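# Lower the can-topped crate gently down the roller lane

## Task

Let the crate travel down the roller lane until it sits against the stop. It must never reach the stop or touch any arm at high speed. The cans on its lid must stay where they are and must not be grasped, whether by one gripper or pinched between two. When finished, open the grippers and move the arms away. The crate has to stay resting against the stop with no robot holding it there.

## Robot and tools

The team is six identical i2rt Big YAM arms named arm1 to arm6. Each has six joints, a two-finger gripper and a wrist camera. A fixed room camera, cam_high, looks down on the scene from above and to one side.

Bases, in metres in the scene frame, with heading in degrees counter-clockwise from +x: arm1 (-1.14, +0.69, +0.87) heading -83; arm2 (-0.19, +0.67, +0.81) heading -103; arm3 (+1.09, +0.67, +0.94) heading -87; arm4 (+1.37, -0.62, +0.81) heading +98; arm5 (+0.12, -0.70, +0.97) heading +83; arm6 (-0.85, -0.65, +0.73) heading +92. Arms 1 to 3 stand on the +y side facing roughly -y. Arms 4 to 6 stand on the -y side facing roughly +y. A hand reaches about 1.0 m from its joint1 axis.

The scene frame has its origin on the floor with +z up. The hand point is the spot midway between the fingertips. The hand's z axis runs along the fingers and its y axis is the opening direction.

Joints, all absolute targets, in radians unless stated, with the tolerance that counts as arrived:
- joint1_rad, -2.879 to 2.879, ±0.045: rotation about the base. Positive is counter-clockwise seen from above. At 0 the arm extends along its base heading.
- joint2_rad, 0 to 3.141, ±0.14: shoulder. At 0 the upper arm points back and about level. Larger values lift it and then bring it forward.
- joint3_rad, 0 to 3.019, ±0.09: elbow. At 0 the forearm lies folded onto the upper arm. Larger values open it.
- joint4_rad, -1.692 to 1.57, ±0.055: hand pitch. Positive tilts the fingertips up.
- joint5_rad, -1.57 to 1.57, ±0.03: hand yaw. Positive swings the hand to the arm's right.
- joint6_rad, -2.094 to 2.094, ±0.035: hand roll. Positive is clockwise when viewed from behind the hand.
- gripper_m, 0 to 0.093 m, ±0.003: fingertip gap. Each finger pad can squeeze with roughly 50 to 62 N, and some grip with less.
With joints 1 and 6 at 0 and the hand level and pointing forward, the wrist camera sits above the hand and looks toward the fingertips. Joints move at different speeds, so the hand can sweep a wide, curved path between postures.

Tools:
- execute_actions(actions, cameras). actions is a list that holds one action or is empty. An action is an object keyed by arm name. Each arm gets a "joints" object mapping any of the joint names above to absolute targets. Every motion in the action starts at once and may finish at different times. cameras picks which images come back: a list of names, "all", or null or omitted for every camera, or [] for none. An unknown key, an unknown camera or an out-of-range number rejects the whole call, and nothing moves. An empty actions list just reports the state and images.
- wait(seconds), 0 to 10: commands nothing new, lets the simulation run, and returns the same report as an empty action.
- zoom_image(camera, region): gives an enlarged crop of that camera's most recent full image. region is [x0, y0, x1, y1] in image pixels from the top-left corner, at most 504 by 504. Wrist images are 616x616 fisheye. cam_high is 896x504.
- finished_scene(scene): closes the current scene, given by its number, once the last command has been held. It cannot be reversed. The result says whether the goal was met and may bring a new task.

Reading results: each robot's joint_positions are reported, and a pictures line lists the returned images in order. joint_status says how each commanded motion ended:
- "off_target": the joint stopped short and may still be pushing.
- "contact_stop": the joint was halted by contact and now holds where it is.
- "time_out": the joint could not finish. It may keep a target, or one clipped near its position, and keep pushing. If the obstruction goes away it will move there.
- "not_followed", with "joint command not followed" and often a "cause:" line: a self- or arm-collision guard refused those targets. The gripper part still runs. The refused targets may be retried on later actions.
on_its_own lists what the arm is doing without being commanded, and "held at" gives the target held, not the position. A joint or arm left out of an action can keep pushing toward its earlier target. To relieve a push, send the joint its reported position. Very small target changes may not move a joint. A raised load slowly sags.

Cautions: the arms do not stop on contact and can push very hard. Sustained pushing heats motors. MOTOR HOT appears from 85 °C. At 100 °C an OVER-TEMPERATURE FAULT drops that arm, and its keys read "limit_stop_at_motor_heat"; resend the targets afterwards. Hard contact between two robots ends the run. The collision guard can act too late and does not cover fingers, gripper housings or wrist cameras, and no state line reports arm-to-arm contact. Once any call reports a stop, the rest of that reply's motion and finish calls are skipped. The robot keeps the last command while you compose your reply. An occasional brief shove may disturb a loose object.

For this job, slow the crate with open hands or fingertips pressed against its body, never on the cans. Let it roll down in small, controlled steps so it arrives softly at the stop and the cans stay put. Nothing may go onto the floor or leave the work area. Afterwards, back all arms away.

Camera calibration is given in OpenCV form as K, D and T_world_to_cam, mapping scene points into the camera frame. Wrist-camera poses are derived from the joint readings, so they can carry extra error.

Each tool is called after "Emit:" by a JSON object that holds its "api" and its "payload", one argument or row to a line.

## Session

Emit:
{"api": "execute_actions", "payload": {
  "actions": []
}}

Scene clock: 0.00 s.
arm1.joint_positions: joint1_rad=-0.169 joint2_rad=+0.538 joint3_rad=+1.408 joint4_rad=-1.461 joint5_rad=-0.056 joint6_rad=-0.430 gripper_m=+0.094
arm1.joint_status: not commanded
arm1.hand: x=-1.1330 y=+0.5020 z=+1.4077 quat_wxyz=(-0.260, -0.480, -0.742, +0.390) (m; scene frame)
arm2.joint_positions: joint1_rad=+0.548 joint2_rad=+0.490 joint3_rad=+1.445 joint4_rad=-1.219 joint5_rad=+0.125 joint6_rad=-0.454 gripper_m=+0.095
arm2.joint_status: not commanded
arm2.hand: x=-0.1539 y=+0.4859 z=+1.4253 quat_wxyz=(-0.359, -0.341, -0.721, +0.485) (m; scene frame)
arm3.joint_positions: joint1_rad=-0.193 joint2_rad=+0.643 joint3_rad=+1.371 joint4_rad=-1.268 joint5_rad=+0.226 joint6_rad=-0.430 gripper_m=+0.094
arm3.joint_status: not commanded
arm3.hand: x=+1.0222 y=+0.4233 z=+1.4848 quat_wxyz=(-0.145, -0.558, -0.661, +0.480) (m; scene frame)
arm4.joint_positions: joint1_rad=+0.293 joint2_rad=+0.525 joint3_rad=+1.435 joint4_rad=-1.512 joint5_rad=-0.011 joint6_rad=-0.158 gripper_m=+0.095
arm4.joint_status: not commanded
arm4.hand: x=+1.2949 y=-0.4681 z=+1.3495 quat_wxyz=(-0.277, +0.786, -0.410, -0.370) (m; scene frame)
arm5.joint_positions: joint1_rad=-0.554 joint2_rad=+0.641 joint3_rad=+1.428 joint4_rad=-1.366 joint5_rad=+0.281 joint6_rad=+0.384 gripper_m=+0.094
arm5.joint_status: not commanded
arm5.hand: x=+0.2926 y=-0.5526 z=+1.5254 quat_wxyz=(-0.456, +0.156, -0.857, -0.182) (m; scene frame)
arm6.joint_positions: joint1_rad=+0.202 joint2_rad=+0.623 joint3_rad=+1.408 joint4_rad=-1.531 joint5_rad=+0.079 joint6_rad=-0.441 gripper_m=+0.094
arm6.joint_status: not commanded
arm6.hand: x=-0.8804 y=-0.4516 z=+1.2372 quat_wxyz=(-0.333, +0.819, -0.410, -0.225) (m; scene frame)
pictures: arm1_cam_wrist, arm2_cam_wrist, arm3_cam_wrist, arm4_cam_wrist, arm5_cam_wrist, arm6_cam_wrist, cam_high
Images, in order (width x height): arm1_cam_wrist 616x616, arm2_cam_wrist 616x616, arm3_cam_wrist 616x616, arm4_cam_wrist 616x616, arm5_cam_wrist 616x616, arm6_cam_wrist 616x616, cam_high 896x504.

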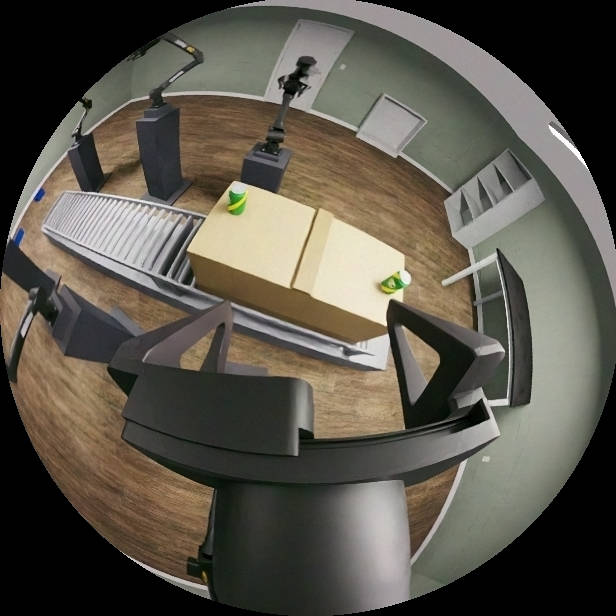

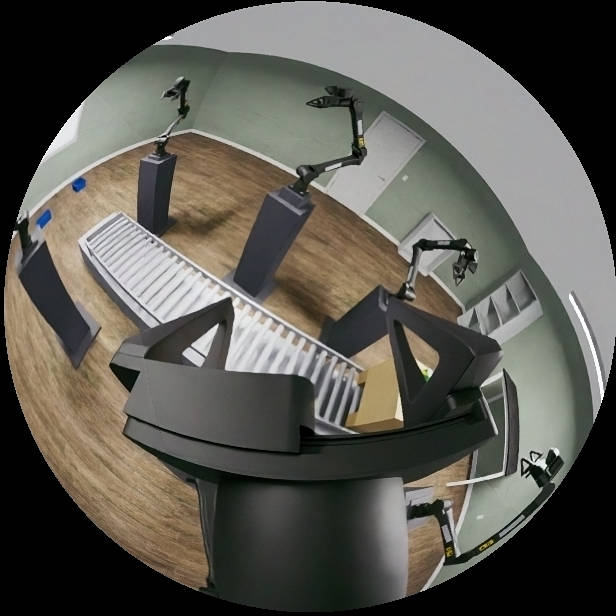

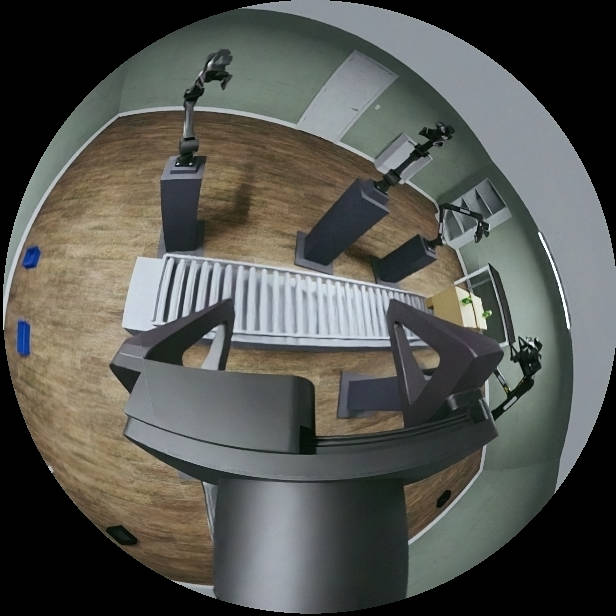

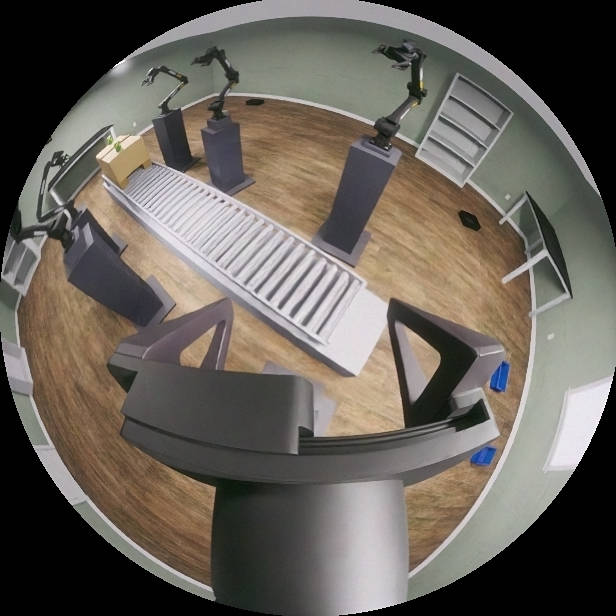

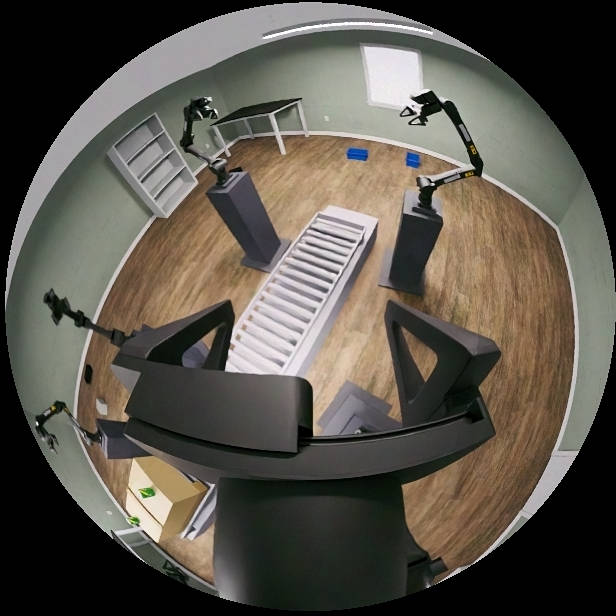

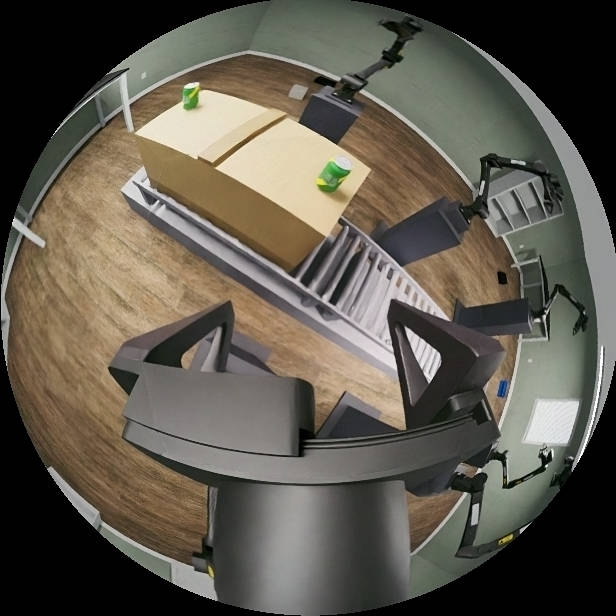

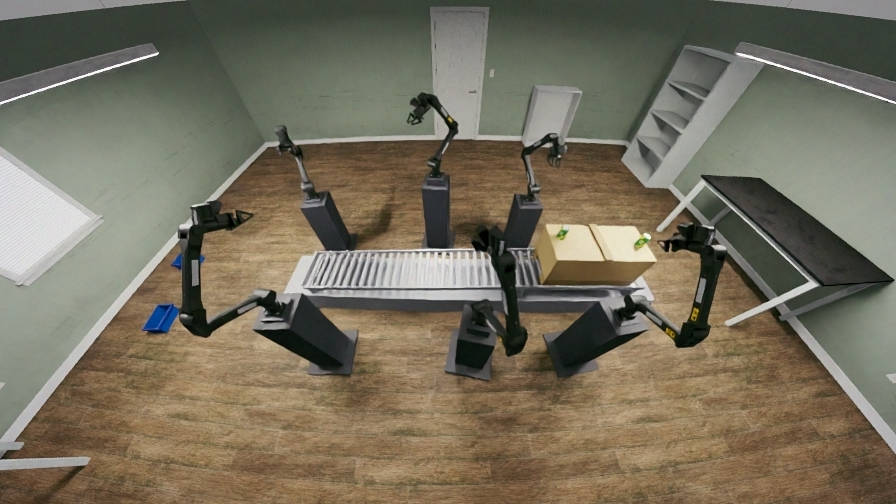

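Emit:
{"api": "zoom_image", "payload": {
  "camera": "cam_high",
  "region": [480, 180, 720, 340]
}}

Emit:
{"api": "zoom_image", "payload": {
  "camera": "cam_high",
  "region": [260, 200, 500, 340]
}}

Emit:
{"api": "zoom_image", "payload": {
  "camera": "arm6_cam_wrist",
  "region": [100, 60, 460, 380]
}}

Emit:
{"api": "zoom_image", "payload": {
  "camera": "arm4_cam_wrist",
  "region": [60, 100, 260, 260]
}}

Region (480, 180, 720, 340) of cam_high's 896x504 image, scaled by 2.100, with more detail than that image has.

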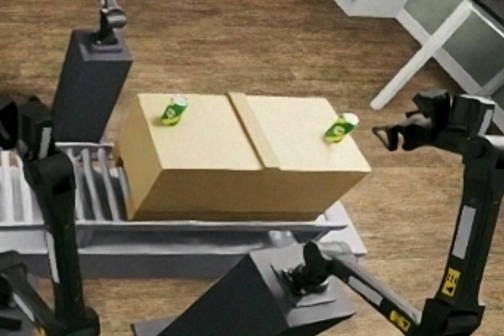

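Region (260, 200, 500, 340) of cam_high's 896x504 image, scaled by 2.100, with more detail than that image has; it fills the top 294 rows of this view, and the rest is white.

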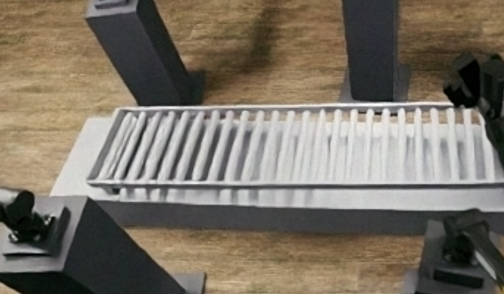

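Region (100, 60, 460, 380) of arm6_cam_wrist's 616x616 image, scaled by 1.400, with more detail than that image has.

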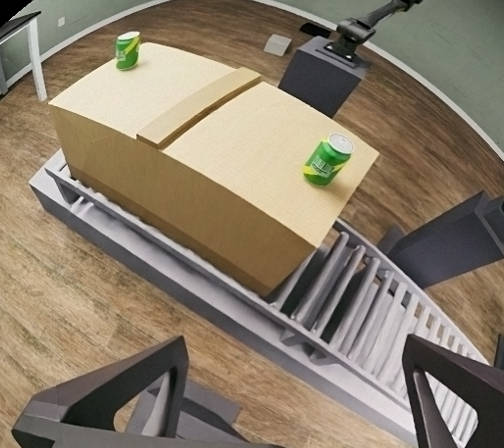

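Region (60, 100, 260, 260) of arm4_cam_wrist's 616x616 image, scaled by 2.520, with more detail than that image has; it fills the top 403 rows of this view, and the rest is white.

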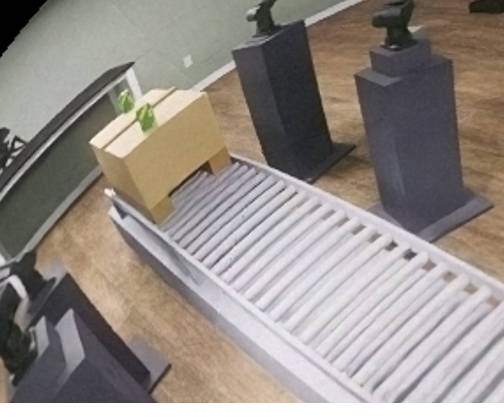

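Emit:
{"api": "zoom_image", "payload": {
  "camera": "arm4_cam_wrist",
  "region": [220, 200, 420, 400]
}}

Emit:
{"api": "zoom_image", "payload": {
  "camera": "arm1_cam_wrist",
  "region": [130, 160, 430, 400]
}}

Emit:
{"api": "zoom_image", "payload": {
  "camera": "arm3_cam_wrist",
  "region": [330, 230, 530, 380]
}}

Region (220, 200, 420, 400) of arm4_cam_wrist's 616x616 image, scaled by 2.520, with more detail than that image has.

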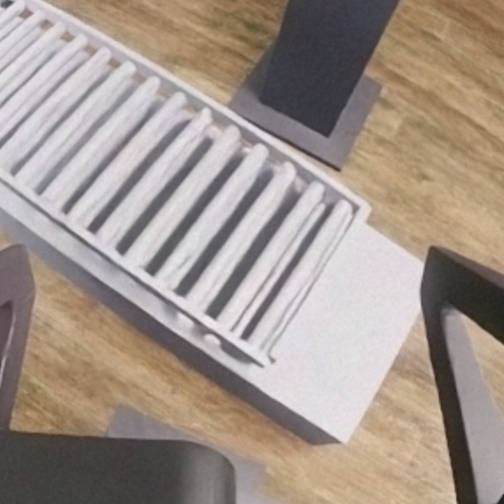

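Region (130, 160, 430, 400) of arm1_cam_wrist's 616x616 image, scaled by 1.680, with more detail than that image has; it fills the top 403 rows of this view, and the rest is white.

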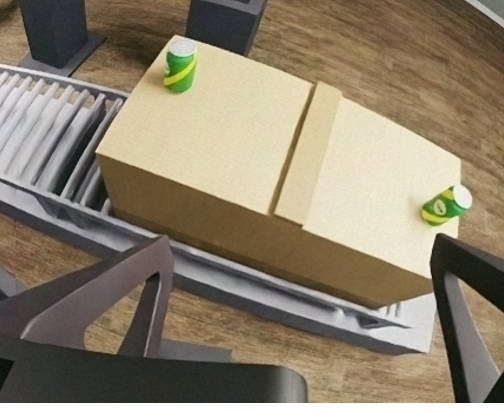

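Region (330, 230, 530, 380) of arm3_cam_wrist's 616x616 image, scaled by 2.520, with more detail than that image has; it fills the top 378 rows of this view, and the rest is white.

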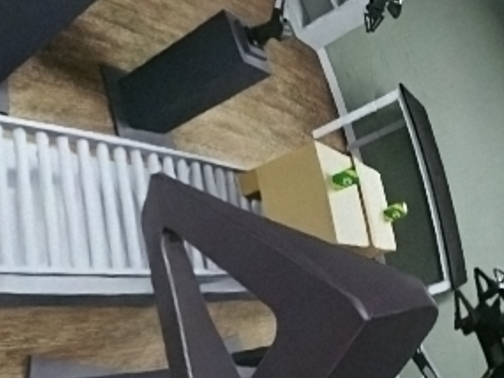

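Emit:
{"api": "execute_actions", "payload": {
  "actions": [
    {"arm3":{"joints":{"joint1_rad":-0.4,"joint2_rad":1.6,"joint3_rad":1.5,"joint4_rad":-1.4,"joint5_rad":0,"joint6_rad":0}},"arm4":{"joints":{"joint1_rad":-0.3,"joint2_rad":1.2,"joint3_rad":1.0,"joint4_rad":0.0,"joint5_rad":0,"joint6_rad":0}},"arm5":{"joints":{"joint1_rad":0.0,"joint2_rad":1.9,"joint3_rad":1.6,"joint4_rad":-1.2,"joint5_rad":0,"joint6_rad":0}},"arm2":{"joints":{"joint1_rad":-0.2,"joint2_rad":1.0,"joint3_rad":0.6,"joint4_rad":-0.5,"joint5_rad":0,"joint6_rad":0}},"arm1":{"joints":{"joint1_rad":-0.3,"joint2_rad":1.3,"joint3_rad":1.6,"joint4_rad":-1.6,"joint5_rad":0,"joint6_rad":0}},"arm6":{"joints":{"joint1_rad":-0.3,"joint2_rad":1.3,"joint3_rad":1.9,"joint4_rad":-1.2,"joint5_rad":0,"joint6_rad":0}}}
  ],
  "cameras": ["cam_high","arm1_cam_wrist"]
}}

Scene clock: 121.80 s.
arm1.joint_positions: joint1_rad=-0.294 joint2_rad=+1.315 joint3_rad=+1.579 joint4_rad=-1.584 joint5_rad=-0.002 joint6_rad=-0.014 gripper_m=+0.094
arm1.joint_status: all done
arm1.hand: x=-1.2080 y=+0.2694 z=+1.2447 quat_wxyz=(-0.074, -0.754, -0.646, +0.099) (m; scene frame)
arm2.joint_positions: joint1_rad=-0.192 joint2_rad=+1.008 joint3_rad=+0.604 joint4_rad=-0.520 joint5_rad=+0.000 joint6_rad=-0.014 gripper_m=+0.095
arm2.joint_status: all done
arm2.hand: x=-0.3447 y=+0.3216 z=+0.9485 quat_wxyz=(-0.165, -0.790, -0.527, +0.267) (m; scene frame)
arm3.joint_positions: joint1_rad=-0.396 joint2_rad=+1.603 joint3_rad=+1.487 joint4_rad=-1.389 joint5_rad=+0.003 joint6_rad=-0.010 gripper_m=+0.094
arm3.joint_status: all done
arm3.hand: x=+0.9246 y=+0.1994 z=+1.1611 quat_wxyz=(-0.014, -0.814, -0.580, +0.032) (m; scene frame)
arm4.joint_positions: joint1_rad=-0.299 joint2_rad=+1.218 joint3_rad=+0.961 joint4_rad=-0.027 joint5_rad=-0.001 joint6_rad=-0.009 gripper_m=+0.095
arm4.joint_status: all done
arm4.hand: x=+1.4536 y=-0.0635 z=+1.1524 quat_wxyz=(-0.459, +0.527, -0.602, -0.386) (m; scene frame)
arm5.joint_positions: joint1_rad=+0.002 joint2_rad=+1.899 joint3_rad=+1.576 joint4_rad=-1.210 joint5_rad=+0.002 joint6_rad=+0.012 gripper_m=+0.094
arm5.joint_status: all done
arm5.hand: x=+0.1865 y=-0.1251 z=+1.0738 quat_wxyz=(-0.019, +0.659, -0.752, -0.009) (m; scene frame)
arm6.joint_positions: joint1_rad=-0.299 joint2_rad=+1.293 joint3_rad=+1.859 joint4_rad=-1.210 joint5_rad=+0.002 joint6_rad=-0.013 gripper_m=+0.094
arm6.joint_status: all done
arm6.hand: x=-0.7141 y=-0.1687 z=+1.2972 quat_wxyz=(-0.357, +0.548, -0.707, -0.268) (m; scene frame)
pictures: arm1_cam_wrist, cam_high
camera_calibration (this result's frames):
arm1_cam_wrist: T_world_to_cam=[[-0.986303, 0.164931, 0.00178769, -1.23627], [0.154706, 0.921289, 0.356782, -0.496845], [0.0571975, 0.352172, -0.934186, 1.25895], [0, 0, 0, 1]] pos_world=[-1.21448, 0.218271, 1.35556]
Images, in order (width x height): arm1_cam_wrist 616x616, cam_high 896x504.

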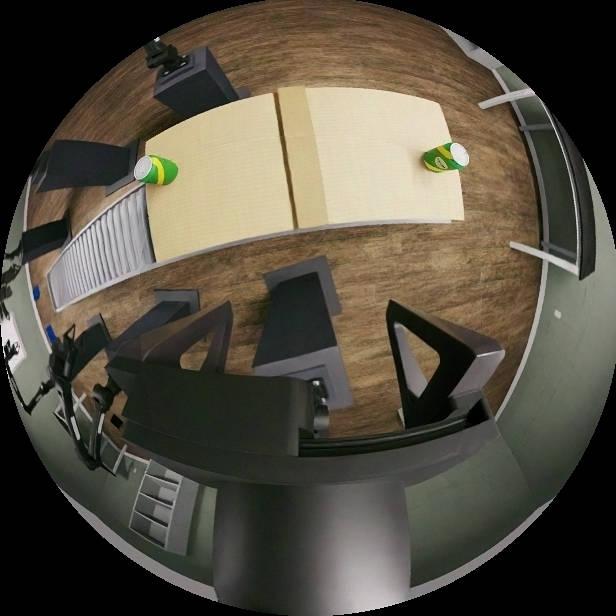

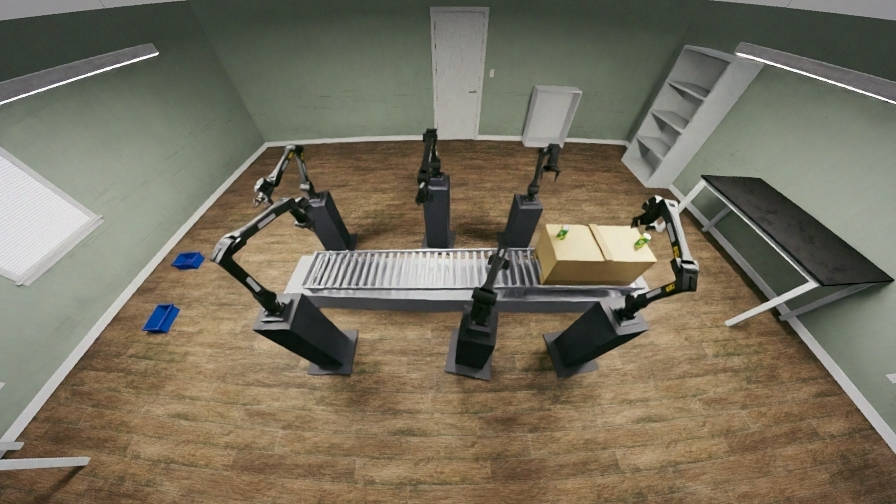

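Emit:
{"api": "zoom_image", "payload": {
  "camera": "arm1_cam_wrist",
  "region": [130, 70, 340, 280]
}}

Emit:
{"api": "zoom_image", "payload": {
  "camera": "arm1_cam_wrist",
  "region": [270, 70, 480, 280]
}}

Region (130, 70, 340, 280) of arm1_cam_wrist's 616x616 image, scaled by 2.400, with more detail than that image has.

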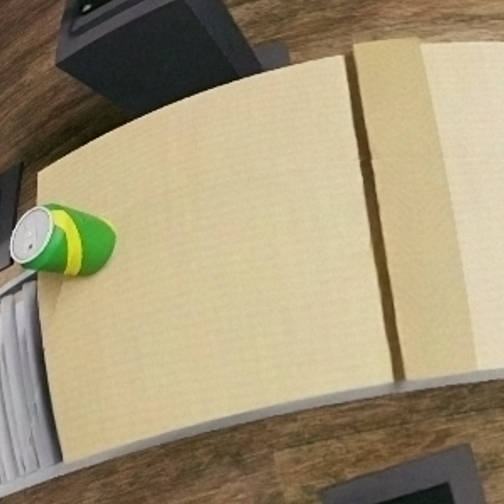

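Region (270, 70, 480, 280) of arm1_cam_wrist's 616x616 image, scaled by 2.400, with more detail than that image has.

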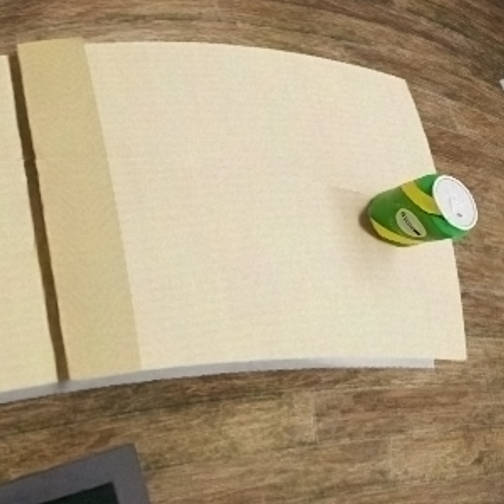

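Emit:
{"api": "execute_actions", "payload": {
  "actions": [
    {"arm6":{"joints":{"joint1_rad":0.569,"joint2_rad":1.9,"joint3_rad":2.1,"joint4_rad":-1.6,"joint5_rad":0,"joint6_rad":0.604}},"arm1":{"joints":{"joint1_rad":-0.2,"joint2_rad":0.6,"joint3_rad":0.35,"joint4_rad":0.1}},"arm2":{"joints":{"joint1_rad":-0.269,"joint2_rad":1.771,"joint3_rad":1.64,"joint4_rad":-1.44,"joint6_rad":-0.496}},"arm4":{"joints":{"joint1_rad":0.0,"joint2_rad":0.5,"joint3_rad":1.0,"joint4_rad":-0.9}}}
  ],
  "cameras": ["cam_high","arm1_cam_wrist","arm6_cam_wrist","arm2_cam_wrist","arm5_cam_wrist"]
}}

Scene clock: 243.70 s.
arm1.joint_positions: joint1_rad=-0.195 joint2_rad=+0.611 joint3_rad=+0.345 joint4_rad=+0.072 joint5_rad=+0.000 joint6_rad=-0.013 gripper_m=+0.094
arm1.joint_status: all done
arm1.hand: x=-1.1643 y=+0.3260 z=+1.1246 quat_wxyz=(-0.425, -0.559, -0.534, +0.470) (m; scene frame)
arm2.joint_positions: joint1_rad=-0.261 joint2_rad=+1.762 joint3_rad=+1.605 joint4_rad=-1.428 joint5_rad=+0.000 joint6_rad=-0.482 gripper_m=+0.095
arm2.joint_status: all done
arm2.hand: x=-0.4412 y=+0.1927 z=+0.9909 quat_wxyz=(+0.009, -0.707, -0.707, -0.009) (m; scene frame)
arm3.joint_positions: joint1_rad=-0.396 joint2_rad=+1.603 joint3_rad=+1.487 joint4_rad=-1.389 joint5_rad=+0.003 joint6_rad=-0.009 gripper_m=+0.094
arm3.joint_status: not commanded
arm3.hand: x=+0.9246 y=+0.1994 z=+1.1611 quat_wxyz=(-0.014, -0.814, -0.580, +0.032) (m; scene frame)
arm4.joint_positions: joint1_rad=+0.001 joint2_rad=+0.489 joint3_rad=+0.971 joint4_rad=-0.884 joint5_rad=-0.002 joint6_rad=-0.008 gripper_m=+0.095
arm4.joint_status: all done
arm4.hand: x=+1.3259 y=-0.3360 z=+1.2572 quat_wxyz=(-0.363, +0.637, -0.540, -0.413) (m; scene frame)
arm5.joint_positions: joint1_rad=+0.002 joint2_rad=+1.899 joint3_rad=+1.576 joint4_rad=-1.210 joint5_rad=+0.002 joint6_rad=+0.012 gripper_m=+0.094
arm5.joint_status: not commanded
arm5.hand: x=+0.1865 y=-0.1251 z=+1.0738 quat_wxyz=(-0.019, +0.659, -0.752, -0.009) (m; scene frame)
arm6.joint_positions: joint1_rad=+0.563 joint2_rad=+1.887 joint3_rad=+2.067 joint4_rad=-1.591 joint5_rad=+0.000 joint6_rad=+0.592 gripper_m=+0.094
arm6.joint_status: all done
arm6.hand: x=-1.1943 y=-0.1420 z=+1.0220 quat_wxyz=(-0.015, +0.707, -0.703, -0.078) (m; scene frame)
pictures: arm1_cam_wrist, arm2_cam_wrist, arm5_cam_wrist, arm6_cam_wrist, cam_high
camera_calibration (this result's frames):
arm1_cam_wrist: T_world_to_cam=[[-0.998175, 0.0590673, 0.0125278, -1.19366], [0.0341978, 0.724024, -0.688927, 0.58719], [-0.0497635, -0.687241, -0.724723, 1.10306], [0, 0, 0, 1]] pos_world=[-1.15667, 0.403432, 1.21889]
arm2_cam_wrist: T_world_to_cam=[[-0.999977, 0.00130578, -0.00658133, -0.43285], [-0.00297116, 0.79329, 0.608837, -0.751277], [0.0060159, 0.608843, -0.793268, 0.79833], [0, 0, 0, 1]] pos_world=[-0.439876, 0.110488, 1.08785]
arm5_cam_wrist: T_world_to_cam=[[0.992535, -0.121342, 0.0123072, -0.214379], [-0.107982, -0.827346, 0.551215, -0.671864], [-0.0567031, -0.548429, -0.834272, 0.95987], [0, 0, 0, 1]] pos_world=[0.194657, -0.0554567, 1.17377]
arm6_cam_wrist: T_world_to_cam=[[0.996398, 0.00436264, -0.0846904, 1.27217], [0.0435577, -0.883201, 0.466968, -0.545684], [-0.0727614, -0.468974, -0.880209, 0.872137], [0, 0, 0, 1]] pos_world=[-1.18036, -0.0784892, 1.13022]
Images, in order (width x height): arm1_cam_wrist 616x616, arm2_cam_wrist 616x616, arm5_cam_wrist 616x616, arm6_cam_wrist 616x616, cam_high 896x504.

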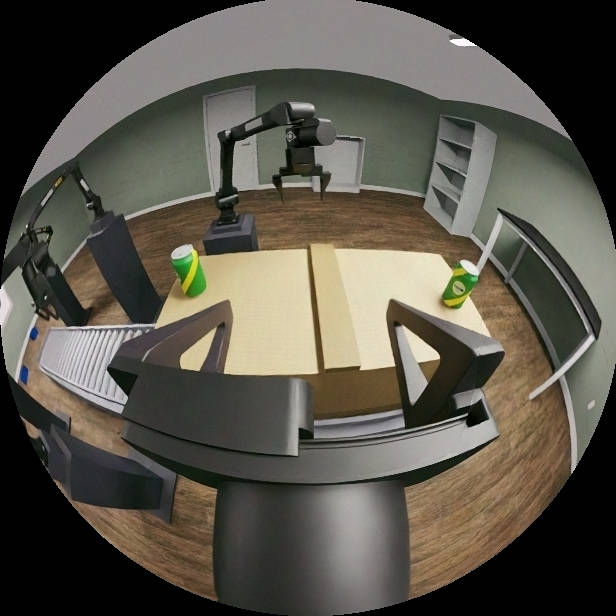

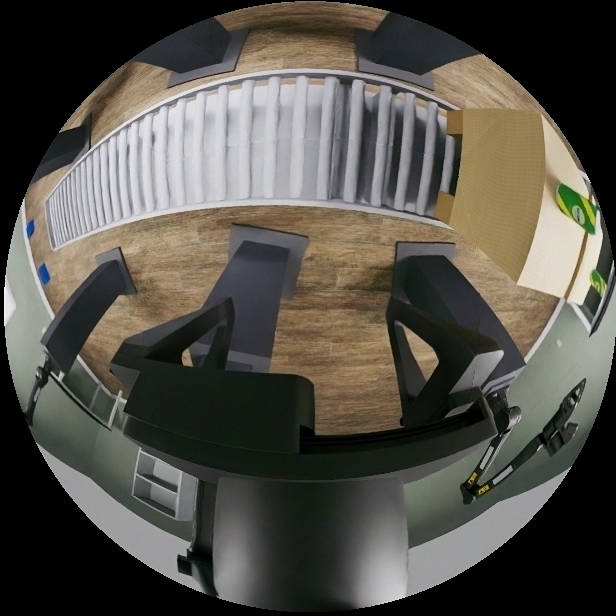

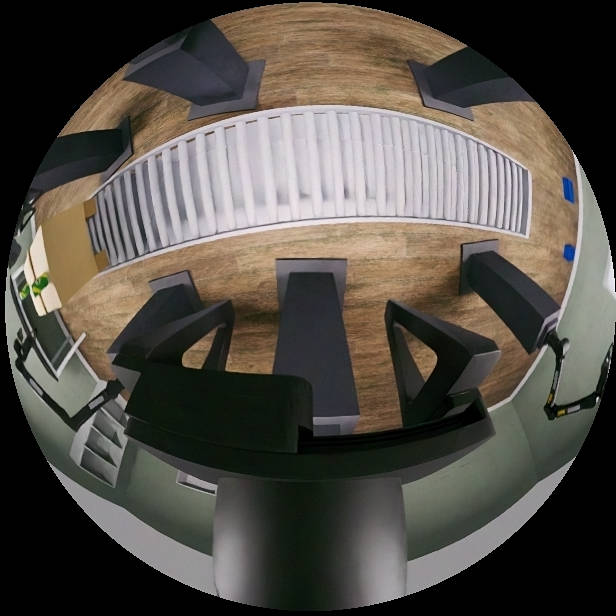

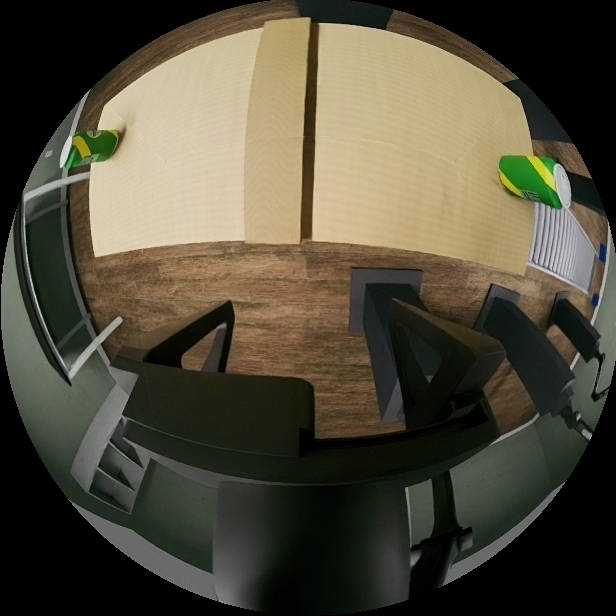

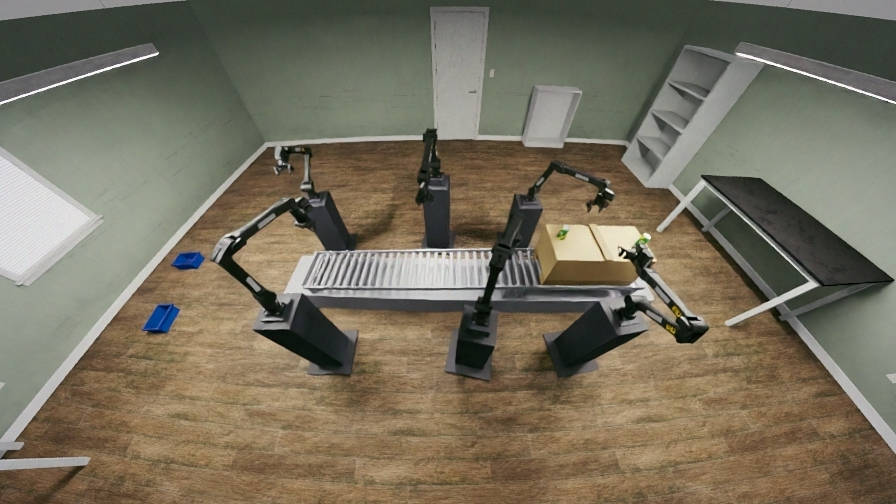

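Emit:
{"api": "execute_actions", "payload": {
  "actions": [
    {"arm6":{"joints":{"joint1_rad":0.565,"joint2_rad":2.175,"joint3_rad":2.36,"joint4_rad":-1.62,"joint5_rad":0,"joint6_rad":0.604}},"arm1":{"joints":{"joint1_rad":-0.1,"joint2_rad":0.45,"joint3_rad":0.2,"joint4_rad":0.15}}}
  ],
  "cameras": ["arm1_cam_wrist","arm6_cam_wrist","arm5_cam_wrist"]
}}

Scene clock: 288.10 s.
arm1.joint_positions: joint1_rad=-0.103 joint2_rad=+0.456 joint3_rad=+0.192 joint4_rad=+0.124 joint5_rad=+0.000 joint6_rad=-0.013 gripper_m=+0.094
arm1.joint_status: all done
arm1.hand: x=-1.1322 y=+0.3618 z=+1.0932 quat_wxyz=(-0.460, -0.523, -0.547, +0.464) (m; scene frame)
arm2.joint_positions: joint1_rad=-0.261 joint2_rad=+1.762 joint3_rad=+1.605 joint4_rad=-1.428 joint5_rad=+0.000 joint6_rad=-0.482 gripper_m=+0.095
arm2.joint_status: not commanded
arm2.hand: x=-0.4412 y=+0.1927 z=+0.9909 quat_wxyz=(+0.009, -0.707, -0.707, -0.009) (m; scene frame)
arm3.joint_positions: joint1_rad=-0.396 joint2_rad=+1.603 joint3_rad=+1.487 joint4_rad=-1.389 joint5_rad=+0.003 joint6_rad=-0.009 gripper_m=+0.094
arm3.joint_status: not commanded
arm3.hand: x=+0.9246 y=+0.1994 z=+1.1611 quat_wxyz=(-0.014, -0.814, -0.580, +0.032) (m; scene frame)
arm4.joint_positions: joint1_rad=+0.001 joint2_rad=+0.489 joint3_rad=+0.971 joint4_rad=-0.884 joint5_rad=-0.002 joint6_rad=-0.008 gripper_m=+0.095
arm4.joint_status: not commanded
arm4.hand: x=+1.3259 y=-0.3360 z=+1.2572 quat_wxyz=(-0.363, +0.637, -0.540, -0.413) (m; scene frame)
arm5.joint_positions: joint1_rad=+0.002 joint2_rad=+1.899 joint3_rad=+1.576 joint4_rad=-1.210 joint5_rad=+0.002 joint6_rad=+0.012 gripper_m=+0.094
arm5.joint_status: not commanded
arm5.hand: x=+0.1865 y=-0.1251 z=+1.0738 quat_wxyz=(-0.019, +0.659, -0.752, -0.009) (m; scene frame)
arm6.joint_positions: joint1_rad=+0.563 joint2_rad=+2.184 joint3_rad=+2.314 joint4_rad=-1.614 joint5_rad=+0.000 joint6_rad=+0.592 gripper_m=+0.094
arm6.joint_status: all done
arm6.hand: x=-1.2373 y=-0.0791 z=+0.9322 quat_wxyz=(-0.008, +0.709, -0.704, -0.042) (m; scene frame)
pictures: arm1_cam_wrist, arm5_cam_wrist, arm6_cam_wrist
camera_calibration (this result's frames):
arm1_cam_wrist: T_world_to_cam=[[-0.999371, -0.0332528, 0.0123259, -1.13107], [-0.0318062, 0.686696, -0.726249, 0.518054], [0.0156856, -0.726184, -0.687321, 1.15374], [0, 0, 0, 1]] pos_world=[-1.13197, 0.444472, 1.18317]
arm5_cam_wrist: T_world_to_cam=[[0.992535, -0.121342, 0.0123072, -0.214379], [-0.107982, -0.827346, 0.551215, -0.671864], [-0.0567031, -0.548429, -0.834272, 0.95987], [0, 0, 0, 1]] pos_world=[0.194657, -0.0554567, 1.17377]
arm6_cam_wrist: T_world_to_cam=[[0.999065, 0.000515625, -0.0432391, 1.27146], [0.0230091, -0.852961, 0.521468, -0.520167], [-0.0366124, -0.521975, -0.852175, 0.833899], [0, 0, 0, 1]] pos_world=[-1.22777, -0.00906317, 1.03685]
Images, in order (width x height): arm1_cam_wrist 616x616, arm5_cam_wrist 616x616, arm6_cam_wrist 616x616.

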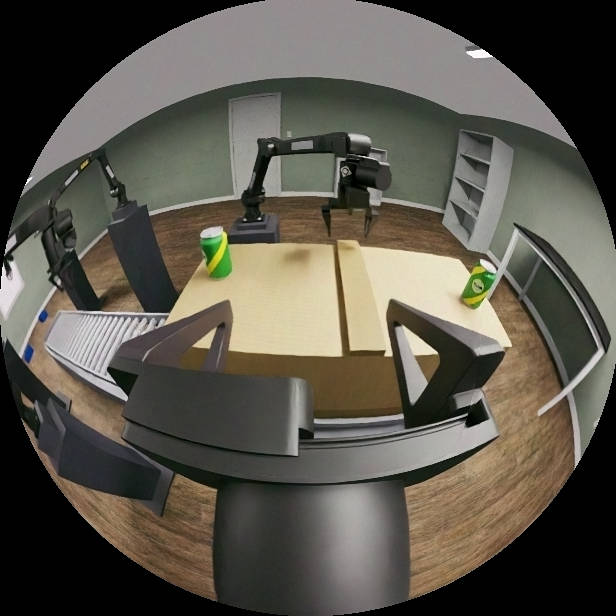

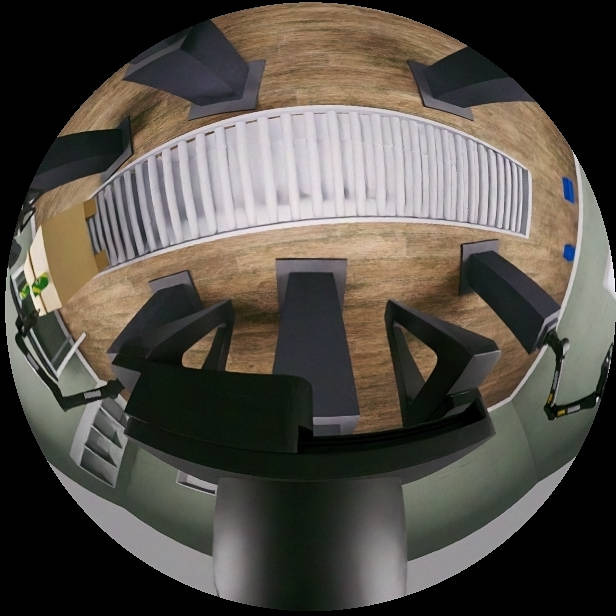

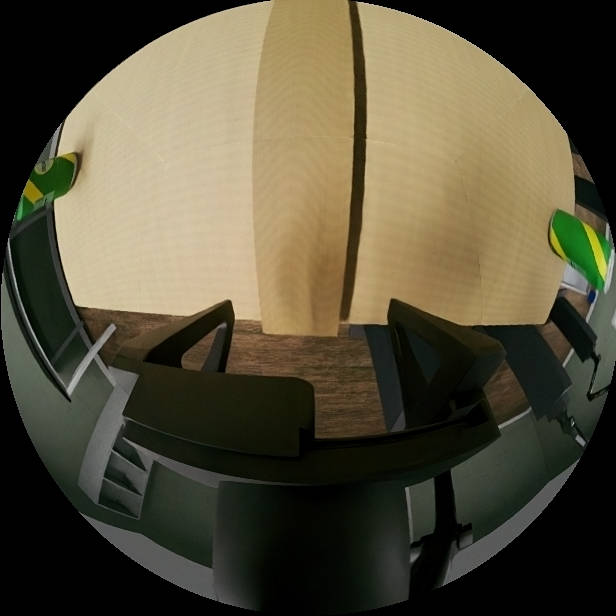

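Emit:
{"api": "execute_actions", "payload": {
  "actions": [
    {"arm6":{"joints":{"joint2_rad":2.175,"joint3_rad":2.215,"joint4_rad":-1.505}}}
  ],
  "cameras": ["arm1_cam_wrist","arm6_cam_wrist"]
}}

Emit:
{"api": "zoom_image", "payload": {
  "camera": "arm1_cam_wrist",
  "region": [280, 170, 420, 290]
}}

Scene clock: 311.57 s.
arm1.joint_positions: joint1_rad=-0.103 joint2_rad=+0.456 joint3_rad=+0.192 joint4_rad=+0.124 joint5_rad=+0.000 joint6_rad=-0.013 gripper_m=+0.094
arm1.joint_status: not commanded
arm1.hand: x=-1.1322 y=+0.3618 z=+1.0932 quat_wxyz=(-0.460, -0.523, -0.547, +0.464) (m; scene frame)
arm2.joint_positions: joint1_rad=-0.261 joint2_rad=+1.762 joint3_rad=+1.605 joint4_rad=-1.428 joint5_rad=+0.000 joint6_rad=-0.482 gripper_m=+0.095
arm2.joint_status: not commanded
arm2.hand: x=-0.4412 y=+0.1927 z=+0.9909 quat_wxyz=(+0.009, -0.707, -0.707, -0.009) (m; scene frame)
arm3.joint_positions: joint1_rad=-0.396 joint2_rad=+1.603 joint3_rad=+1.487 joint4_rad=-1.389 joint5_rad=+0.003 joint6_rad=-0.009 gripper_m=+0.094
arm3.joint_status: not commanded
arm3.hand: x=+0.9246 y=+0.1994 z=+1.1611 quat_wxyz=(-0.014, -0.814, -0.580, +0.032) (m; scene frame)
arm4.joint_positions: joint1_rad=+0.001 joint2_rad=+0.489 joint3_rad=+0.971 joint4_rad=-0.884 joint5_rad=-0.002 joint6_rad=-0.008 gripper_m=+0.095
arm4.joint_status: not commanded
arm4.hand: x=+1.3259 y=-0.3360 z=+1.2572 quat_wxyz=(-0.363, +0.637, -0.540, -0.413) (m; scene frame)
arm5.joint_positions: joint1_rad=+0.002 joint2_rad=+1.899 joint3_rad=+1.576 joint4_rad=-1.210 joint5_rad=+0.002 joint6_rad=+0.012 gripper_m=+0.094
arm5.joint_status: not commanded
arm5.hand: x=+0.1865 y=-0.1251 z=+1.0738 quat_wxyz=(-0.019, +0.659, -0.752, -0.009) (m; scene frame)
arm6.joint_positions: joint1_rad=+0.563 joint2_rad=+2.175 joint3_rad=+2.209 joint4_rad=-1.516 joint5_rad=+0.000 joint6_rad=+0.592 gripper_m=+0.094
arm6.joint_status: all done
arm6.hand: x=-1.2379 y=-0.0783 z=+0.8983 quat_wxyz=(-0.008, +0.709, -0.704, -0.043) (m; scene frame)
pictures: arm1_cam_wrist, arm6_cam_wrist
camera_calibration (this result's frames):
arm1_cam_wrist: T_world_to_cam=[[-0.999371, -0.0332528, 0.0123259, -1.13107], [-0.0318062, 0.686696, -0.726249, 0.518054], [0.0156856, -0.726184, -0.687321, 1.15374], [0, 0, 0, 1]] pos_world=[-1.13197, 0.444472, 1.18317]
arm6_cam_wrist: T_world_to_cam=[[0.999008, 0.000596564, -0.0445257, 1.2717], [0.0236784, -0.853945, 0.519823, -0.499532], [-0.0377124, -0.520362, -0.853113, 0.805036], [0, 0, 0, 1]] pos_world=[-1.22825, -0.00842164, 1.00308]
Images, in order (width x height): arm1_cam_wrist 616x616, arm6_cam_wrist 616x616.

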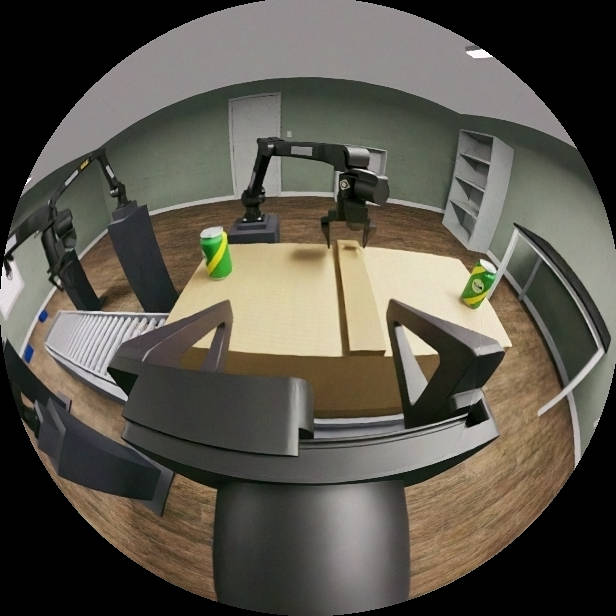

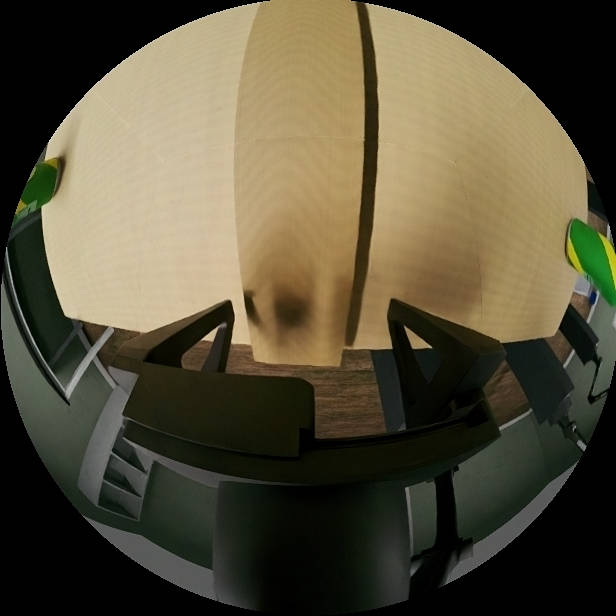

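Region (280, 170, 420, 290) of arm1_cam_wrist's 616x616 image, scaled by 3.600, with more detail than that image has; it fills the top 432 rows of this view, and the rest is white.

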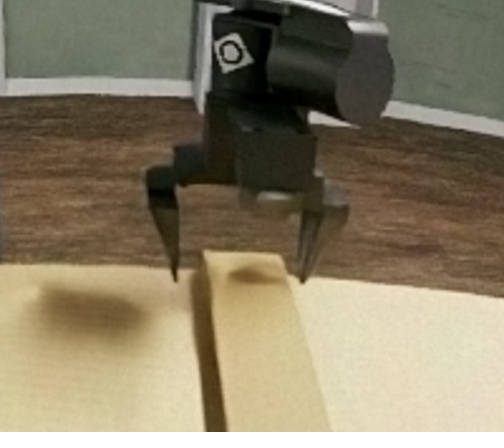

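Emit:
{"api": "execute_actions", "payload": {
  "actions": [
    {"arm6":{"joints":{"joint1_rad":0.582,"joint2_rad":2.18,"joint3_rad":2.16,"joint4_rad":-1.46,"joint6_rad":0.615}}}
  ],
  "cameras": ["arm1_cam_wrist","arm6_cam_wrist"]
}}

Emit:
{"api": "zoom_image", "payload": {
  "camera": "arm1_cam_wrist",
  "region": [280, 170, 420, 290]
}}

Scene clock: 324.37 s.
arm1.joint_positions: joint1_rad=-0.103 joint2_rad=+0.456 joint3_rad=+0.192 joint4_rad=+0.124 joint5_rad=+0.000 joint6_rad=-0.013 gripper_m=+0.094
arm1.joint_status: not commanded
arm1.hand: x=-1.1322 y=+0.3618 z=+1.0932 quat_wxyz=(-0.460, -0.523, -0.547, +0.464) (m; scene frame)
arm2.joint_positions: joint1_rad=-0.261 joint2_rad=+1.762 joint3_rad=+1.605 joint4_rad=-1.428 joint5_rad=+0.000 joint6_rad=-0.482 gripper_m=+0.095
arm2.joint_status: not commanded
arm2.hand: x=-0.4412 y=+0.1927 z=+0.9909 quat_wxyz=(+0.009, -0.707, -0.707, -0.009) (m; scene frame)
arm3.joint_positions: joint1_rad=-0.396 joint2_rad=+1.603 joint3_rad=+1.487 joint4_rad=-1.389 joint5_rad=+0.003 joint6_rad=-0.009 gripper_m=+0.094
arm3.joint_status: not commanded
arm3.hand: x=+0.9246 y=+0.1994 z=+1.1611 quat_wxyz=(-0.014, -0.814, -0.580, +0.032) (m; scene frame)
arm4.joint_positions: joint1_rad=+0.001 joint2_rad=+0.489 joint3_rad=+0.971 joint4_rad=-0.884 joint5_rad=-0.002 joint6_rad=-0.008 gripper_m=+0.095
arm4.joint_status: not commanded
arm4.hand: x=+1.3259 y=-0.3360 z=+1.2572 quat_wxyz=(-0.363, +0.637, -0.540, -0.413) (m; scene frame)
arm5.joint_positions: joint1_rad=+0.002 joint2_rad=+1.899 joint3_rad=+1.576 joint4_rad=-1.210 joint5_rad=+0.002 joint6_rad=+0.012 gripper_m=+0.094
arm5.joint_status: not commanded
arm5.hand: x=+0.1865 y=-0.1251 z=+1.0738 quat_wxyz=(-0.019, +0.659, -0.752, -0.009) (m; scene frame)
arm6.joint_positions: joint1_rad=+0.573 joint2_rad=+2.176 joint3_rad=+2.156 joint4_rad=-1.471 joint5_rad=+0.002 joint6_rad=+0.602 gripper_m=+0.094
arm6.joint_status: all done
arm6.hand: x=-1.2421 y=-0.0834 z=+0.8772 quat_wxyz=(-0.007, +0.708, -0.705, -0.039) (m; scene frame)
pictures: arm1_cam_wrist, arm6_cam_wrist
camera_calibration (this result's frames):
arm1_cam_wrist: T_world_to_cam=[[-0.999371, -0.0332528, 0.0123259, -1.13107], [-0.0318062, 0.686696, -0.726249, 0.518054], [0.0156856, -0.726184, -0.687321, 1.15374], [0, 0, 0, 1]] pos_world=[-1.13197, 0.444472, 1.18317]
arm6_cam_wrist: T_world_to_cam=[[0.999246, -0.000927699, -0.0388256, 1.27016], [0.0196508, -0.850218, 0.526065, -0.502948], [-0.0334982, -0.526431, -0.849558, 0.785762], [0, 0, 0, 1]] pos_world=[-1.233, -0.0127877, 0.981448]
Images, in order (width x height): arm1_cam_wrist 616x616, arm6_cam_wrist 616x616.

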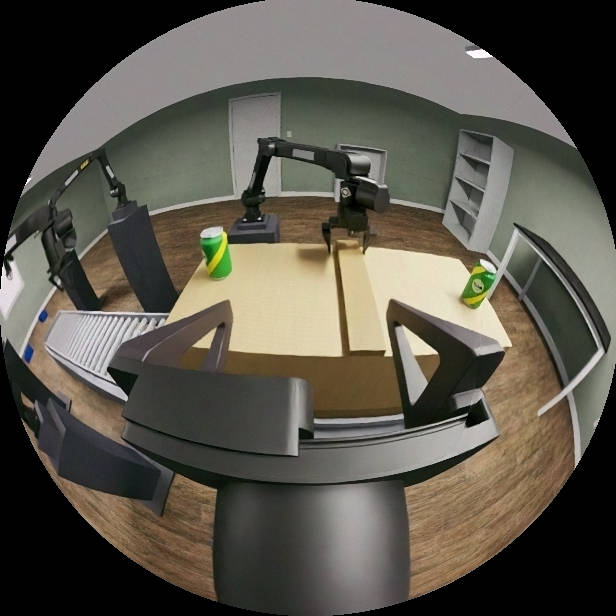

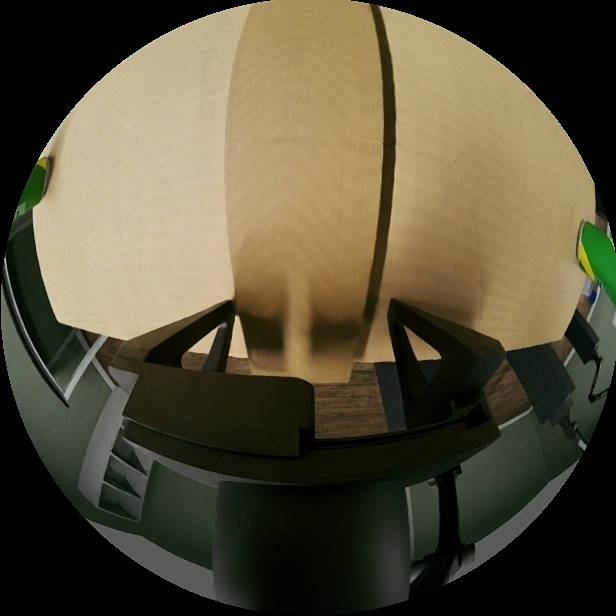

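Region (280, 170, 420, 290) of arm1_cam_wrist's 616x616 image, scaled by 3.600, with more detail than that image has; it fills the top 432 rows of this view, and the rest is white.

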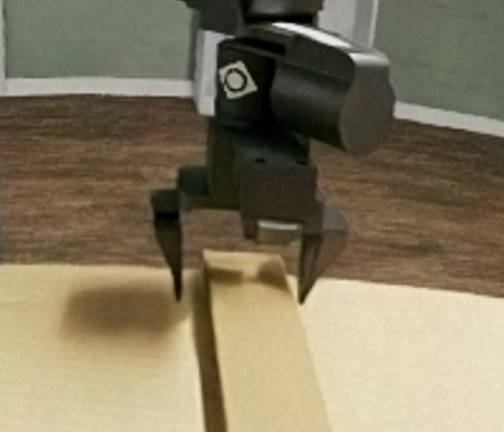

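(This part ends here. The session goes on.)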